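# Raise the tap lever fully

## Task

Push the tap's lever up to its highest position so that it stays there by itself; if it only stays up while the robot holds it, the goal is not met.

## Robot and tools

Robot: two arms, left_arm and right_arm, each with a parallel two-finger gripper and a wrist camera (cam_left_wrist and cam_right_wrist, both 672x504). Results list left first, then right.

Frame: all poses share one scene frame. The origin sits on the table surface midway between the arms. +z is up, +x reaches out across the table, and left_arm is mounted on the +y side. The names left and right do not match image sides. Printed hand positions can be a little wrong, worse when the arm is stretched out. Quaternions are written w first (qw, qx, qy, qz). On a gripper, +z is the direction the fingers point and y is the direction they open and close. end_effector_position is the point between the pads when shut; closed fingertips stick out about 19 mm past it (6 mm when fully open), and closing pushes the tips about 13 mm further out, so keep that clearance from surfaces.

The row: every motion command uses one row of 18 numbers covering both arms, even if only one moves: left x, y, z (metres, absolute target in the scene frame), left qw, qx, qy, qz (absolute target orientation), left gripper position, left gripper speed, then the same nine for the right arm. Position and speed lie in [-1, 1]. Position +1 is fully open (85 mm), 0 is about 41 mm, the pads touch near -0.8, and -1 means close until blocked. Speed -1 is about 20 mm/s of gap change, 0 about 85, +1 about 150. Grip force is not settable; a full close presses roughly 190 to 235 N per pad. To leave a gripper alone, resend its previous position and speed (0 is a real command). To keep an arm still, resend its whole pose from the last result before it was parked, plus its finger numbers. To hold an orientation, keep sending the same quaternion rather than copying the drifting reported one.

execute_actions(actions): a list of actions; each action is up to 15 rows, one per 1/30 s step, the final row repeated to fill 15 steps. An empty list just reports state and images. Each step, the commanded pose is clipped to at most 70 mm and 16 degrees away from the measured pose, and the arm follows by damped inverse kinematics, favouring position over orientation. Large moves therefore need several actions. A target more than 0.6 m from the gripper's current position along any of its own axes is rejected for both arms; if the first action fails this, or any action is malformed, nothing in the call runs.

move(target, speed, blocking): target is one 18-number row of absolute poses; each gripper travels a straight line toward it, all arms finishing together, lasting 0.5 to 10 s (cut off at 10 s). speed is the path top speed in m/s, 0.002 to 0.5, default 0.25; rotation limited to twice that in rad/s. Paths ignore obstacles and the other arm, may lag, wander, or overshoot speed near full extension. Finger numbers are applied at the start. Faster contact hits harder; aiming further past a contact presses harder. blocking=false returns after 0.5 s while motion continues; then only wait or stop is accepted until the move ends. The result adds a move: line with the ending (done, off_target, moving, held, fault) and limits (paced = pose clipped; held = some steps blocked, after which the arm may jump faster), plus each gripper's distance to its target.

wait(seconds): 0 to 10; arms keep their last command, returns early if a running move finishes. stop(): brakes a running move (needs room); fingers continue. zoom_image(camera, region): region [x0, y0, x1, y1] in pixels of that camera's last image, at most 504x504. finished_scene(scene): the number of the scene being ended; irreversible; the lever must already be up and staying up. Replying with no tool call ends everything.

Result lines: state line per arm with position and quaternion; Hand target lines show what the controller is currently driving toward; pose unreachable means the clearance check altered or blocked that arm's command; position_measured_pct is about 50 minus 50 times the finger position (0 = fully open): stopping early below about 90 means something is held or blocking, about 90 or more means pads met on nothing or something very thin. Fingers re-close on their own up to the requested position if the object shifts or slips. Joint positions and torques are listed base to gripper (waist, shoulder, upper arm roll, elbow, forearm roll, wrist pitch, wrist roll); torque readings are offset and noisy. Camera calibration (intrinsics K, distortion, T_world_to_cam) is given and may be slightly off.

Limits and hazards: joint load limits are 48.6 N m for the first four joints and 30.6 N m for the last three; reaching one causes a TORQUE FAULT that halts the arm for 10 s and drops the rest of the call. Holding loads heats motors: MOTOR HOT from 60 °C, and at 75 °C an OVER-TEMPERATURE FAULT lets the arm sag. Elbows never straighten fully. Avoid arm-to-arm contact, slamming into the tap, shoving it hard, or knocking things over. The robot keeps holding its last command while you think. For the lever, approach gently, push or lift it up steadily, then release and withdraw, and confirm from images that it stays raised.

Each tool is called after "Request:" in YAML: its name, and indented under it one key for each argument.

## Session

Request:
execute_actions:
  actions: []

Scene clock: 0.00 s.
left_arm: end_effector_position=(+0.5017, +0.3557, +0.1995) position_measured_pct=0.0 end_effector_quat_wxyz=(+0.001, -0.070, +0.998, -0.001) | right_arm: end_effector_position=(+0.2371, +0.1108, +0.3292) position_measured_pct=0.0 end_effector_quat_wxyz=(+0.037, +0.802, -0.596, +0.010)
Joint positions: left_arm=[-0.053  0.433 -0.003  1.657  0.003  1.051  1.515] | right_arm=[-0.883  0.525 -0.185  1.08   0.102  1.621  2.352]
Joint velocities: left_arm=[-0.     0.    -0.001 -0.     0.001 -0.     0.   ] | right_arm=[-0.001 -0.002 -0.001 -0.001  0.    -0.    -0.001]
Joint torques (N m, as the joint torque sensors report them, + toward a larger angle): no reading
Hand target (left_arm): +0.502, +0.356, +0.199; +0.001, -0.070, +0.998, -0.001
Hand target (right_arm): +0.237, +0.111, +0.329; +0.037, +0.802, -0.596, +0.010
camera_calibration (this result's frames):
cam_left_wrist: T_world_to_cam=[[-0.105686, 0.993498, -0.042337, -0.283904], [0.994157, 0.104625, -0.026547, -0.466265], [-0.0219449, -0.0448953, -0.998751, 0.372407], [0, 0, 0, 1]] pos_world=[0.441708, 0.34756, 0.347544]
cam_right_wrist: T_world_to_cam=[[-0.957095, -0.288621, 0.0258111, 0.249034], [-0.289662, 0.955395, -0.0575933, 0.037862], [-0.00803715, -0.0625988, -0.998006, 0.484624], [0, 0, 0, 1]] pos_world=[0.253211, 0.0660403, 0.479411]

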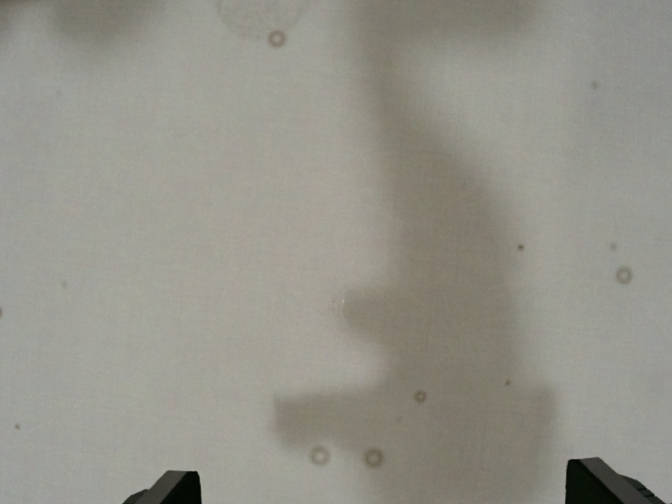

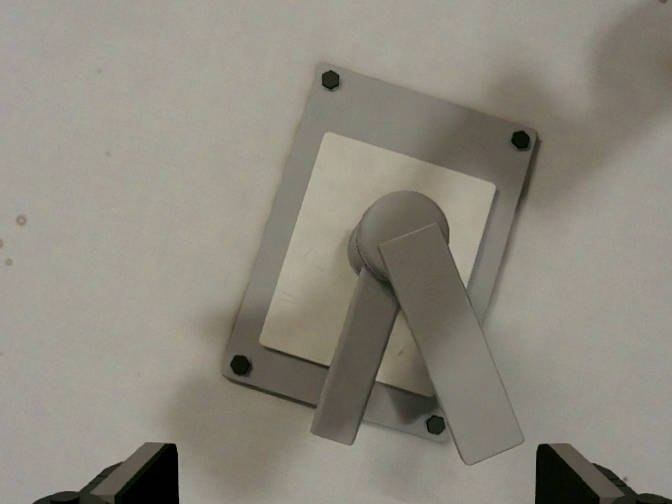

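Request:
zoom_image:
  camera: "cam_right_wrist"
  region: [200, 50, 580, 500]

Region (200, 50, 580, 500) of cam_right_wrist's 672x504 image, scaled by 1.120; it fills the left 426 columns of this view, and the rest is white.

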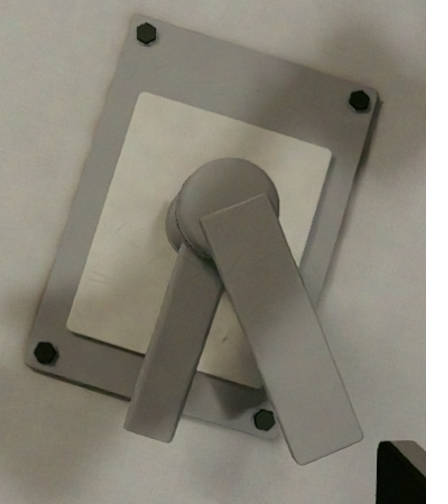

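Request:
move:
  target: [0.198, 0.103, 0.122, 0.6669, 0.2350, -0.6669, 0.2350, -1, 1, 0.2371, 0.1108, 0.3292, 0.037, 0.802, -0.596, 0.010, 1, 0]
  speed: 0.45

Scene clock: 63.20 s.
left_arm: end_effector_position=(+0.1978, +0.1029, +0.1207) position_measured_pct=91.7 end_effector_quat_wxyz=(+0.666, +0.237, -0.668, +0.233) | right_arm: end_effector_position=(+0.2371, +0.1108, +0.3292) position_measured_pct=0.0 end_effector_quat_wxyz=(+0.037, +0.802, -0.596, +0.010)
Joint positions: left_arm=[-0.037  1.214  0.133  1.97   0.547  1.469  1.661] | right_arm=[-0.883  0.524 -0.185  1.081  0.101  1.621  2.352]
Joint velocities: left_arm=[ 0.001  0.016 -0.003  0.     0.     0.001 -0.002] | right_arm=[-0.001  0.001  0.     0.    -0.    -0.     0.   ]
Joint torques (N m, as the joint torque sensors report them, + toward a larger angle): left_arm=[  0.49 -16.56   2.77   2.82   0.45   2.7    0.1 ] | right_arm=[  0.37 -18.73   0.04  -9.1    0.36   0.02   0.07]
Hand target (left_arm): +0.198, +0.103, +0.120; +0.667, +0.237, -0.667, +0.233
Hand target (right_arm): +0.237, +0.111, +0.329; +0.037, +0.802, -0.596, +0.010
Off the commanded pose (left_arm): 0.001 m, 0 deg.
Off the commanded pose (right_arm): 0.000 m, 0 deg.
move: done
camera_calibration (this result's frames):
cam_left_wrist: T_world_to_cam=[[-0.658096, 0.752334, -0.0300624, 0.0643962], [0.000778721, -0.0392469, -0.999229, 0.188924], [-0.752934, -0.657612, 0.0252424, 0.359743], [0, 0, 0, 1]] pos_world=[0.313094, 0.195538, 0.181634]
cam_right_wrist: T_world_to_cam=[[-0.957313, -0.287893, 0.0258776, 0.249008], [-0.288933, 0.955665, -0.0567744, 0.0374335], [-0.00838531, -0.0618278, -0.998052, 0.48468], [0, 0, 0, 1]] pos_world=[0.253258, 0.0658806, 0.479417]

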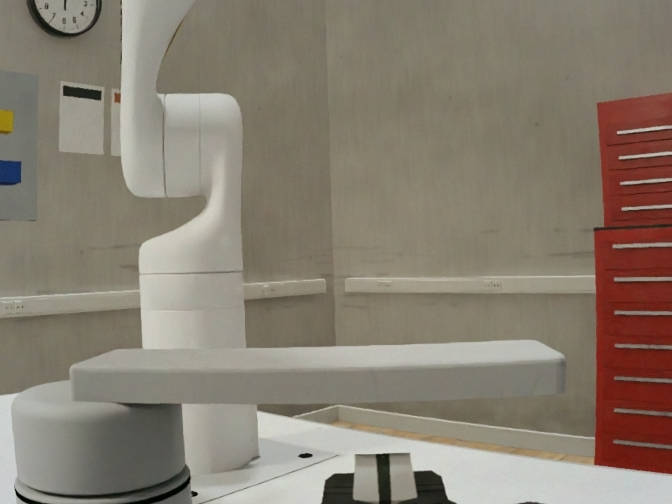

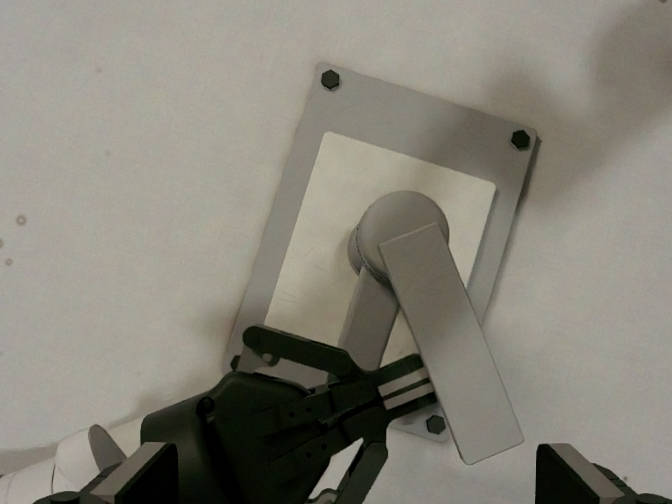

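Request:
execute_actions:
  actions:
    - [[0.1975,0.1026,0.121,0.6669,0.2350,-0.6669,0.2350,-1,1,0.2371,0.1108,0.3292,0.037,0.802,-0.596,0.010,1,0],[0.1966,0.1019,0.121,0.6669,0.2350,-0.6669,0.2350,-1,1,0.2371,0.1108,0.3292,0.037,0.802,-0.596,0.010,1,0],[0.1952,0.1008,0.121,0.6669,0.2350,-0.6669,0.2350,-1,1,0.2371,0.1108,0.3292,0.037,0.802,-0.596,0.010,1,0],[0.1935,0.0994,0.121,0.6669,0.2350,-0.6669,0.2350,-1,1,0.2371,0.1108,0.3292,0.037,0.802,-0.596,0.010,1,0],[0.1914,0.0977,0.121,0.6669,0.2350,-0.6669,0.2350,-1,1,0.2371,0.1108,0.3292,0.037,0.802,-0.596,0.010,1,0],[0.1891,0.0959,0.121,0.6669,0.2350,-0.6669,0.2350,-1,1,0.2371,0.1108,0.3292,0.037,0.802,-0.596,0.010,1,0],[0.1867,0.0939,0.121,0.6669,0.2350,-0.6669,0.2350,-1,1,0.2371,0.1108,0.3292,0.037,0.802,-0.596,0.010,1,0],[0.1842,0.0919,0.121,0.6669,0.2350,-0.6669,0.2350,-1,1,0.2371,0.1108,0.3292,0.037,0.802,-0.596,0.010,1,0],[0.1818,0.0899,0.121,0.6669,0.2350,-0.6669,0.2350,-1,1,0.2371,0.1108,0.3292,0.037,0.802,-0.596,0.010,1,0],[0.1795,0.0881,0.121,0.6669,0.2350,-0.6669,0.2350,-1,1,0.2371,0.1108,0.3292,0.037,0.802,-0.596,0.010,1,0],[0.1774,0.0864,0.121,0.6669,0.2350,-0.6669,0.2350,-1,1,0.2371,0.1108,0.3292,0.037,0.802,-0.596,0.010,1,0],[0.1757,0.0850,0.121,0.6669,0.2350,-0.6669,0.2350,-1,1,0.2371,0.1108,0.3292,0.037,0.802,-0.596,0.010,1,0],[0.1743,0.0839,0.121,0.6669,0.2350,-0.6669,0.2350,-1,1,0.2371,0.1108,0.3292,0.037,0.802,-0.596,0.010,1,0],[0.1734,0.0832,0.121,0.6669,0.2350,-0.6669,0.2350,-1,1,0.2371,0.1108,0.3292,0.037,0.802,-0.596,0.010,1,0],[0.1731,0.0829,0.121,0.6669,0.2350,-0.6669,0.2350,-1,1,0.2371,0.1108,0.3292,0.037,0.802,-0.596,0.010,1,0]]
    - [[0.1731,0.0829,0.1212,0.6669,0.2350,-0.6669,0.2350,-1,1,0.2371,0.1108,0.3292,0.037,0.802,-0.596,0.010,1,0],[0.1731,0.0829,0.1217,0.6669,0.2350,-0.6669,0.2350,-1,1,0.2371,0.1108,0.3292,0.037,0.802,-0.596,0.010,1,0],[0.1731,0.0829,0.1226,0.6669,0.2350,-0.6669,0.2350,-1,1,0.2371,0.1108,0.3292,0.037,0.802,-0.596,0.010,1,0],[0.1731,0.0829,0.1238,0.6669,0.2350,-0.6669,0.2350,-1,1,0.2371,0.1108,0.3292,0.037,0.802,-0.596,0.010,1,0],[0.1731,0.0829,0.1252,0.6669,0.2350,-0.6669,0.2350,-1,1,0.2371,0.1108,0.3292,0.037,0.802,-0.596,0.010,1,0],[0.1731,0.0829,0.1269,0.6669,0.2350,-0.6669,0.2350,-1,1,0.2371,0.1108,0.3292,0.037,0.802,-0.596,0.010,1,0],[0.1731,0.0829,0.1289,0.6669,0.2350,-0.6669,0.2350,-1,1,0.2371,0.1108,0.3292,0.037,0.802,-0.596,0.010,1,0],[0.1731,0.0829,0.1310,0.6669,0.2350,-0.6669,0.2350,-1,1,0.2371,0.1108,0.3292,0.037,0.802,-0.596,0.010,1,0],[0.1731,0.0829,0.1333,0.6669,0.2350,-0.6669,0.2350,-1,1,0.2371,0.1108,0.3292,0.037,0.802,-0.596,0.010,1,0],[0.1731,0.0829,0.1358,0.6669,0.2350,-0.6669,0.2350,-1,1,0.2371,0.1108,0.3292,0.037,0.802,-0.596,0.010,1,0],[0.1731,0.0829,0.1384,0.6669,0.2350,-0.6669,0.2350,-1,1,0.2371,0.1108,0.3292,0.037,0.802,-0.596,0.010,1,0],[0.1731,0.0829,0.1411,0.6669,0.2350,-0.6669,0.2350,-1,1,0.2371,0.1108,0.3292,0.037,0.802,-0.596,0.010,1,0],[0.1731,0.0829,0.1438,0.6669,0.2350,-0.6669,0.2350,-1,1,0.2371,0.1108,0.3292,0.037,0.802,-0.596,0.010,1,0],[0.1731,0.0829,0.1467,0.6669,0.2350,-0.6669,0.2350,-1,1,0.2371,0.1108,0.3292,0.037,0.802,-0.596,0.010,1,0],[0.1731,0.0829,0.1495,0.6669,0.2350,-0.6669,0.2350,-1,1,0.2371,0.1108,0.3292,0.037,0.802,-0.596,0.010,1,0]]
    - [[0.1731,0.0829,0.1523,0.6669,0.2350,-0.6669,0.2350,-1,1,0.2371,0.1108,0.3292,0.037,0.802,-0.596,0.010,1,0],[0.1731,0.0829,0.1552,0.6669,0.2350,-0.6669,0.2350,-1,1,0.2371,0.1108,0.3292,0.037,0.802,-0.596,0.010,1,0],[0.1731,0.0829,0.1579,0.6669,0.2350,-0.6669,0.2350,-1,1,0.2371,0.1108,0.3292,0.037,0.802,-0.596,0.010,1,0],[0.1731,0.0829,0.1606,0.6669,0.2350,-0.6669,0.2350,-1,1,0.2371,0.1108,0.3292,0.037,0.802,-0.596,0.010,1,0],[0.1731,0.0829,0.1632,0.6669,0.2350,-0.6669,0.2350,-1,1,0.2371,0.1108,0.3292,0.037,0.802,-0.596,0.010,1,0],[0.1731,0.0829,0.1657,0.6669,0.2350,-0.6669,0.2350,-1,1,0.2371,0.1108,0.3292,0.037,0.802,-0.596,0.010,1,0],[0.1731,0.0829,0.1680,0.6669,0.2350,-0.6669,0.2350,-1,1,0.2371,0.1108,0.3292,0.037,0.802,-0.596,0.010,1,0],[0.1731,0.0829,0.1701,0.6669,0.2350,-0.6669,0.2350,-1,1,0.2371,0.1108,0.3292,0.037,0.802,-0.596,0.010,1,0],[0.1731,0.0829,0.1721,0.6669,0.2350,-0.6669,0.2350,-1,1,0.2371,0.1108,0.3292,0.037,0.802,-0.596,0.010,1,0],[0.1731,0.0829,0.1738,0.6669,0.2350,-0.6669,0.2350,-1,1,0.2371,0.1108,0.3292,0.037,0.802,-0.596,0.010,1,0],[0.1731,0.0829,0.1752,0.6669,0.2350,-0.6669,0.2350,-1,1,0.2371,0.1108,0.3292,0.037,0.802,-0.596,0.010,1,0],[0.1731,0.0829,0.1764,0.6669,0.2350,-0.6669,0.2350,-1,1,0.2371,0.1108,0.3292,0.037,0.802,-0.596,0.010,1,0],[0.1731,0.0829,0.1773,0.6669,0.2350,-0.6669,0.2350,-1,1,0.2371,0.1108,0.3292,0.037,0.802,-0.596,0.010,1,0],[0.1731,0.0829,0.1778,0.6669,0.2350,-0.6669,0.2350,-1,1,0.2371,0.1108,0.3292,0.037,0.802,-0.596,0.010,1,0],[0.1731,0.0829,0.1780,0.6669,0.2350,-0.6669,0.2350,-1,1,0.2371,0.1108,0.3292,0.037,0.802,-0.596,0.010,1,0]]

Scene clock: 102.03 s.
left_arm: end_effector_position=(+0.1764, +0.0855, +0.1624) position_measured_pct=91.7 end_effector_quat_wxyz=(+0.655, +0.242, -0.678, +0.229) | right_arm: end_effector_position=(+0.2371, +0.1108, +0.3292) position_measured_pct=0.0 end_effector_quat_wxyz=(+0.037, +0.802, -0.596, +0.010)
Joint positions: left_arm=[-0.02   1.082  0.169  2.099  0.594  1.423  1.682] | right_arm=[-0.883  0.524 -0.185  1.081  0.101  1.621  2.352]
Joint velocities: left_arm=[-0.03  -0.017  0.029 -0.007 -0.015 -0.014  0.043] | right_arm=[ 0.001  0.    -0.     0.001  0.    -0.     0.   ]
Joint torques (N m, as the joint torque sensors report them, + toward a larger angle): left_arm=[ -0.58 -21.12  13.33  12.3    3.67  17.15  -0.39] | right_arm=[  0.21 -18.83   0.17  -8.91   0.31  -0.1   -0.04]
Hand target (left_arm): +0.173, +0.083, +0.178; +0.667, +0.235, -0.667, +0.235
Hand target (right_arm): +0.237, +0.111, +0.329; +0.037, +0.802, -0.596, +0.010
Off the commanded pose (left_arm): 0.016 m, 2 deg.
Off the commanded pose (right_arm): 0.000 m, 0 deg.
camera_calibration (this result's frames):
cam_left_wrist: T_world_to_cam=[[-0.658849, 0.751704, -0.02933, 0.0647773], [0.0245301, -0.0175003, -0.999546, 0.223983], [-0.751876, -0.659269, -0.00690932, 0.336293], [0, 0, 0, 1]] pos_world=[0.290035, 0.176934, 0.228105]
cam_right_wrist: T_world_to_cam=[[-0.957313, -0.287892, 0.0258778, 0.249008], [-0.288931, 0.955665, -0.0567746, 0.0374335], [-0.00838557, -0.061828, -0.998052, 0.48468], [0, 0, 0, 1]] pos_world=[0.253258, 0.0658803, 0.479417]

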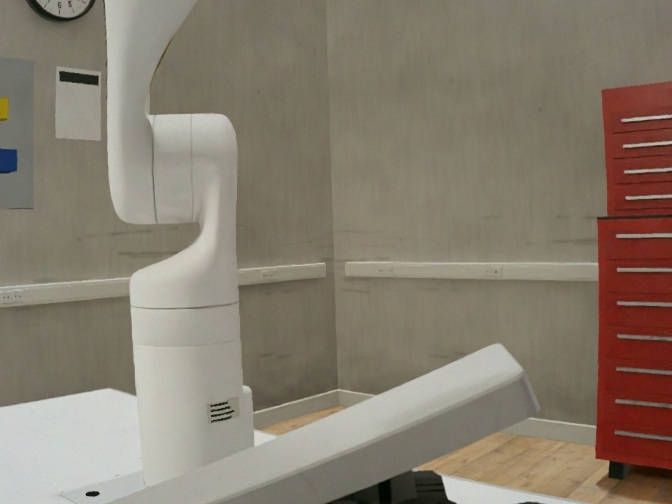

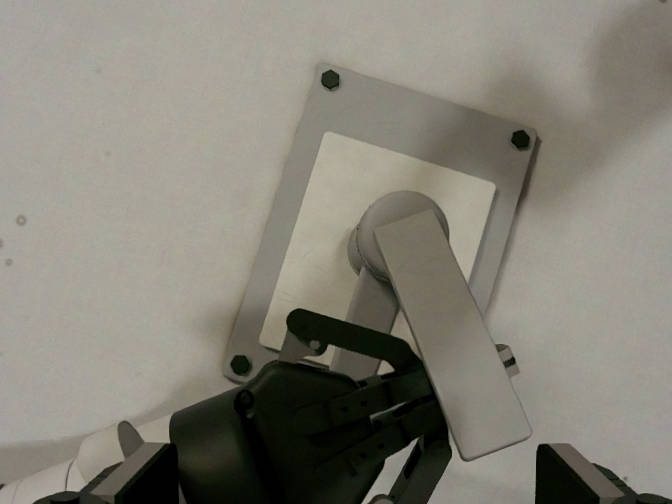

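Request:
move:
  target: [0.1745, 0.084, 0.158, 0.6669, 0.2350, -0.6669, 0.2350, -1, 1, 0.2371, 0.1108, 0.3292, 0.037, 0.802, -0.596, 0.010, 1, 0]
  speed: 0.06

Scene clock: 105.73 s.
left_arm: end_effector_position=(+0.1745, +0.0840, +0.1580) position_measured_pct=91.7 end_effector_quat_wxyz=(+0.667, +0.235, -0.667, +0.235) | right_arm: end_effector_position=(+0.2371, +0.1108, +0.3292) position_measured_pct=0.0 end_effector_quat_wxyz=(+0.037, +0.802, -0.596, +0.010)
Joint positions: left_arm=[-0.022  1.126  0.176  2.087  0.592  1.427  1.666] | right_arm=[-0.883  0.524 -0.185  1.081  0.101  1.621  2.352]
Joint velocities: left_arm=[ 0.001  0.005 -0.    -0.001  0.002  0.    -0.001] | right_arm=[ 0.     0.    -0.    -0.001 -0.    -0.     0.001]
Joint torques (N m, as the joint torque sensors report them, + toward a larger angle): left_arm=[  0.04 -15.35   2.97   3.07   0.48   2.87   0.17] | right_arm=[  0.38 -18.73   0.08  -9.05   0.28  -0.05   0.01]
Hand target (left_arm): +0.174, +0.084, +0.158; +0.667, +0.235, -0.667, +0.235
Hand target (right_arm): +0.237, +0.111, +0.329; +0.037, +0.802, -0.596, +0.010
Off the commanded pose (left_arm): 0.000 m, 0 deg.
Off the commanded pose (right_arm): 0.000 m, 0 deg.
move: done
camera_calibration (this result's frames):
cam_left_wrist: T_world_to_cam=[[-0.657661, 0.752531, -0.0343372, 0.0649973], [0.00103109, -0.0446822, -0.999001, 0.225896], [-0.753313, -0.657039, 0.0286098, 0.32832], [0, 0, 0, 1]] pos_world=[0.289841, 0.1769, 0.218509]
cam_right_wrist: T_world_to_cam=[[-0.957313, -0.287892, 0.0258779, 0.249008], [-0.288931, 0.955665, -0.0567747, 0.0374335], [-0.00838561, -0.0618281, -0.998052, 0.48468], [0, 0, 0, 1]] pos_world=[0.253258, 0.0658803, 0.479417]

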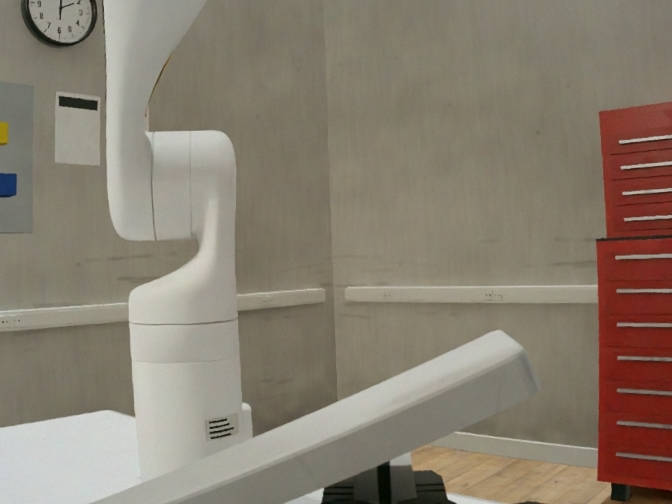

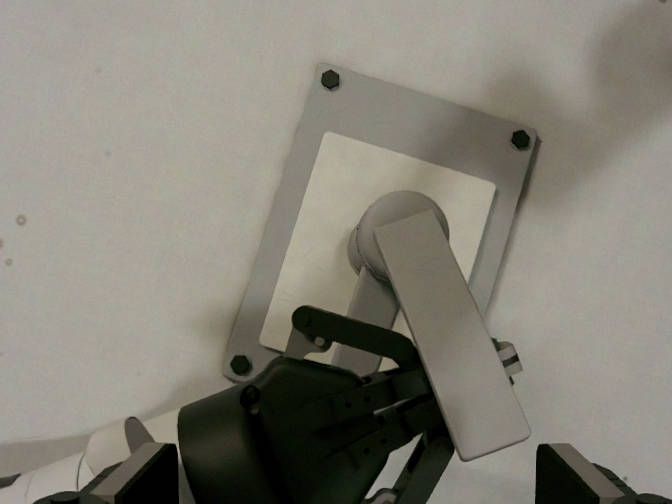

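Request:
zoom_image:
  camera: "cam_left_wrist"
  region: [60, 300, 564, 504]

Request:
zoom_image:
  camera: "cam_right_wrist"
  region: [220, 170, 600, 504]

Region (60, 300, 564, 504) of cam_left_wrist's 672x504 image, scaled by 1.000; it fills the top 204 rows of this view, and the rest is white.

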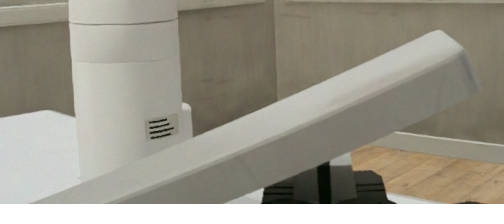

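Region (220, 170, 600, 504) of cam_right_wrist's 672x504 image, scaled by 1.326; it fills the top 443 rows of this view, and the rest is white.

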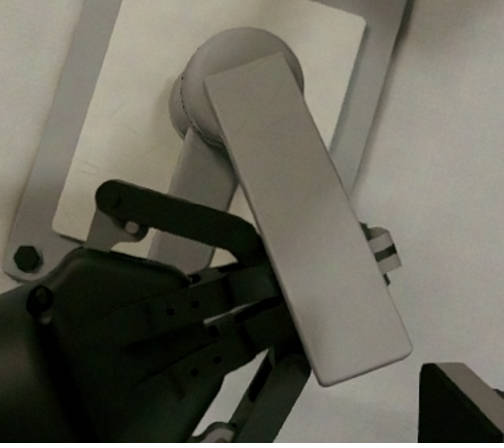

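Request:
move:
  target: [0.1760, 0.0852, 0.140, 0.6669, 0.2350, -0.6669, 0.2350, -1, 1, 0.2371, 0.1108, 0.3292, 0.037, 0.802, -0.596, 0.010, 1, 0]
  speed: 0.1

Scene clock: 132.43 s.
left_arm: end_effector_position=(+0.1760, +0.0853, +0.1400) position_measured_pct=91.7 end_effector_quat_wxyz=(+0.667, +0.235, -0.667, +0.235) | right_arm: end_effector_position=(+0.2371, +0.1108, +0.3292) position_measured_pct=0.0 end_effector_quat_wxyz=(+0.037, +0.802, -0.596, +0.010)
Joint positions: left_arm=[-0.021  1.174  0.169  2.062  0.584  1.411  1.652] | right_arm=[-0.883  0.524 -0.185  1.081  0.101  1.621  2.352]
Joint velocities: left_arm=[ 0.     0.005 -0.001 -0.001 -0.     0.001 -0.001] | right_arm=[-0.    -0.001  0.     0.001  0.001  0.    -0.   ]
Joint torques (N m, as the joint torque sensors report them, + toward a larger angle): left_arm=[  0.26 -15.66   3.14   3.07   0.24   2.99   0.13] | right_arm=[  0.33 -18.7    0.17  -8.92   0.25  -0.08   0.05]
Hand target (left_arm): +0.176, +0.085, +0.140; +0.667, +0.235, -0.667, +0.235
Hand target (right_arm): +0.237, +0.111, +0.329; +0.037, +0.802, -0.596, +0.010
Off the commanded pose (left_arm): 0.000 m, 0 deg.
Off the commanded pose (right_arm): 0.000 m, 0 deg.
move: done
camera_calibration (this result's frames):
cam_left_wrist: T_world_to_cam=[[-0.657671, 0.752521, -0.034377, 0.0644398], [0.00106146, -0.0447091, -0.998999, 0.207966], [-0.753305, -0.657049, 0.0286051, 0.330818], [0, 0, 0, 1]] pos_world=[0.291366, 0.178169, 0.20051]
cam_right_wrist: T_world_to_cam=[[-0.957313, -0.287892, 0.0258778, 0.249008], [-0.288931, 0.955665, -0.0567747, 0.0374335], [-0.00838555, -0.0618281, -0.998052, 0.48468], [0, 0, 0, 1]] pos_world=[0.253258, 0.0658803, 0.479417]

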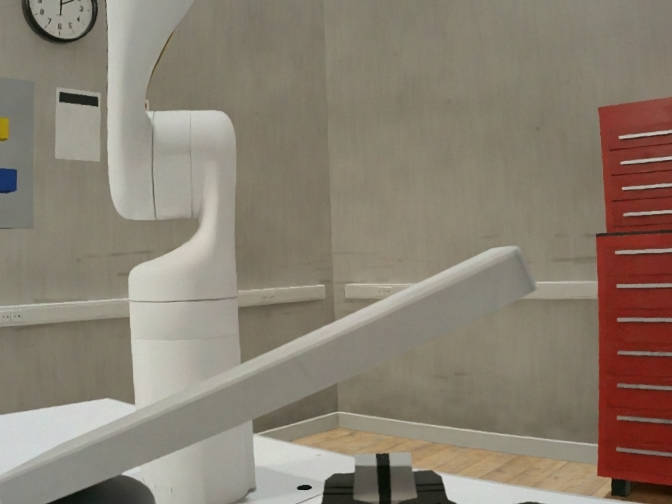

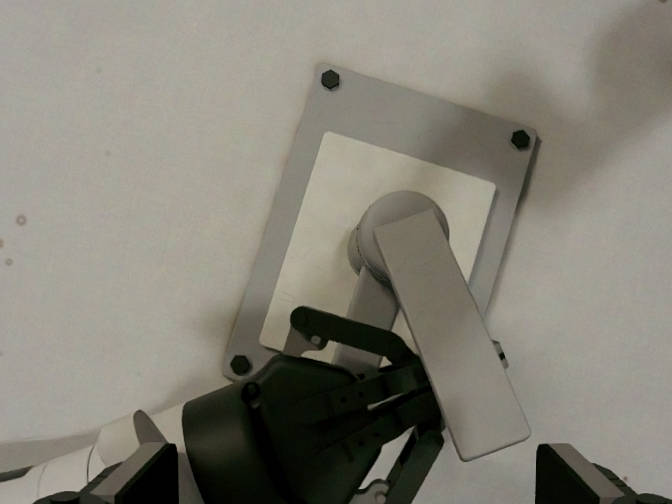

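Request:
execute_actions:
  actions: []

Scene clock: 137.30 s.
left_arm: end_effector_position=(+0.1760, +0.0853, +0.1400) position_measured_pct=91.7 end_effector_quat_wxyz=(+0.667, +0.235, -0.667, +0.235) | right_arm: end_effector_position=(+0.2371, +0.1108, +0.3292) position_measured_pct=0.0 end_effector_quat_wxyz=(+0.037, +0.802, -0.596, +0.010)
Joint positions: left_arm=[-0.021  1.174  0.169  2.061  0.584  1.411  1.652] | right_arm=[-0.883  0.524 -0.185  1.081  0.101  1.621  2.352]
Joint velocities: left_arm=[-0.    -0.    -0.     0.    -0.001  0.    -0.001] | right_arm=[ 0.    -0.001 -0.001 -0.     0.    -0.    -0.   ]
Joint torques (N m, as the joint torque sensors report them, + toward a larger angle): left_arm=[  0.17 -15.51   3.09   3.41   0.18   2.85   0.02] | right_arm=[  0.22 -18.81   0.14  -8.97   0.22  -0.02  -0.03]
Hand target (left_arm): +0.176, +0.085, +0.140; +0.667, +0.235, -0.667, +0.235
Hand target (right_arm): +0.237, +0.111, +0.329; +0.037, +0.802, -0.596, +0.010
Off the commanded pose (left_arm): 0.000 m, 0 deg.
Off the commanded pose (right_arm): 0.000 m, 0 deg.
camera_calibration (this result's frames):
cam_left_wrist: T_world_to_cam=[[-0.657668, 0.752535, -0.0341218, 0.0643657], [0.000567462, -0.044801, -0.998996, 0.208012], [-0.753308, -0.657027, 0.0290372, 0.330692], [0, 0, 0, 1]] pos_world=[0.291326, 0.178156, 0.200397]
cam_right_wrist: T_world_to_cam=[[-0.957313, -0.287892, 0.0258778, 0.249008], [-0.288931, 0.955665, -0.0567746, 0.0374334], [-0.00838554, -0.061828, -0.998052, 0.48468], [0, 0, 0, 1]] pos_world=[0.253258, 0.0658803, 0.479417]

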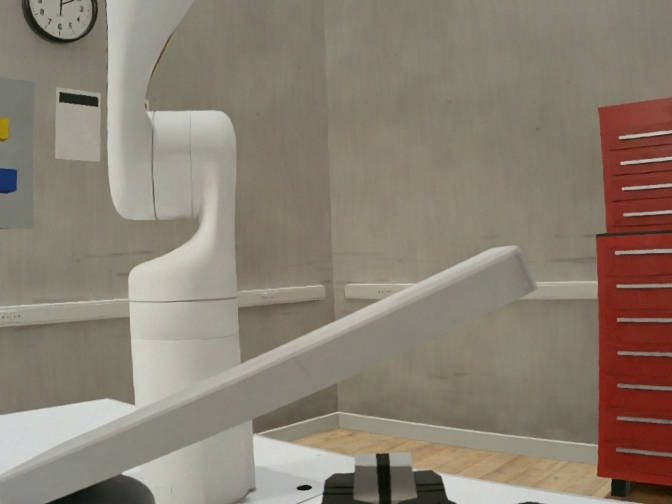

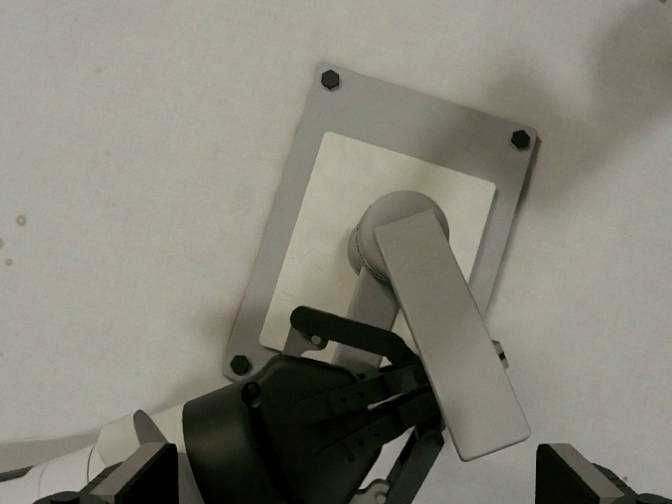

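Request:
finished_scene:
  scene: 2

The scene is finished: the task was done.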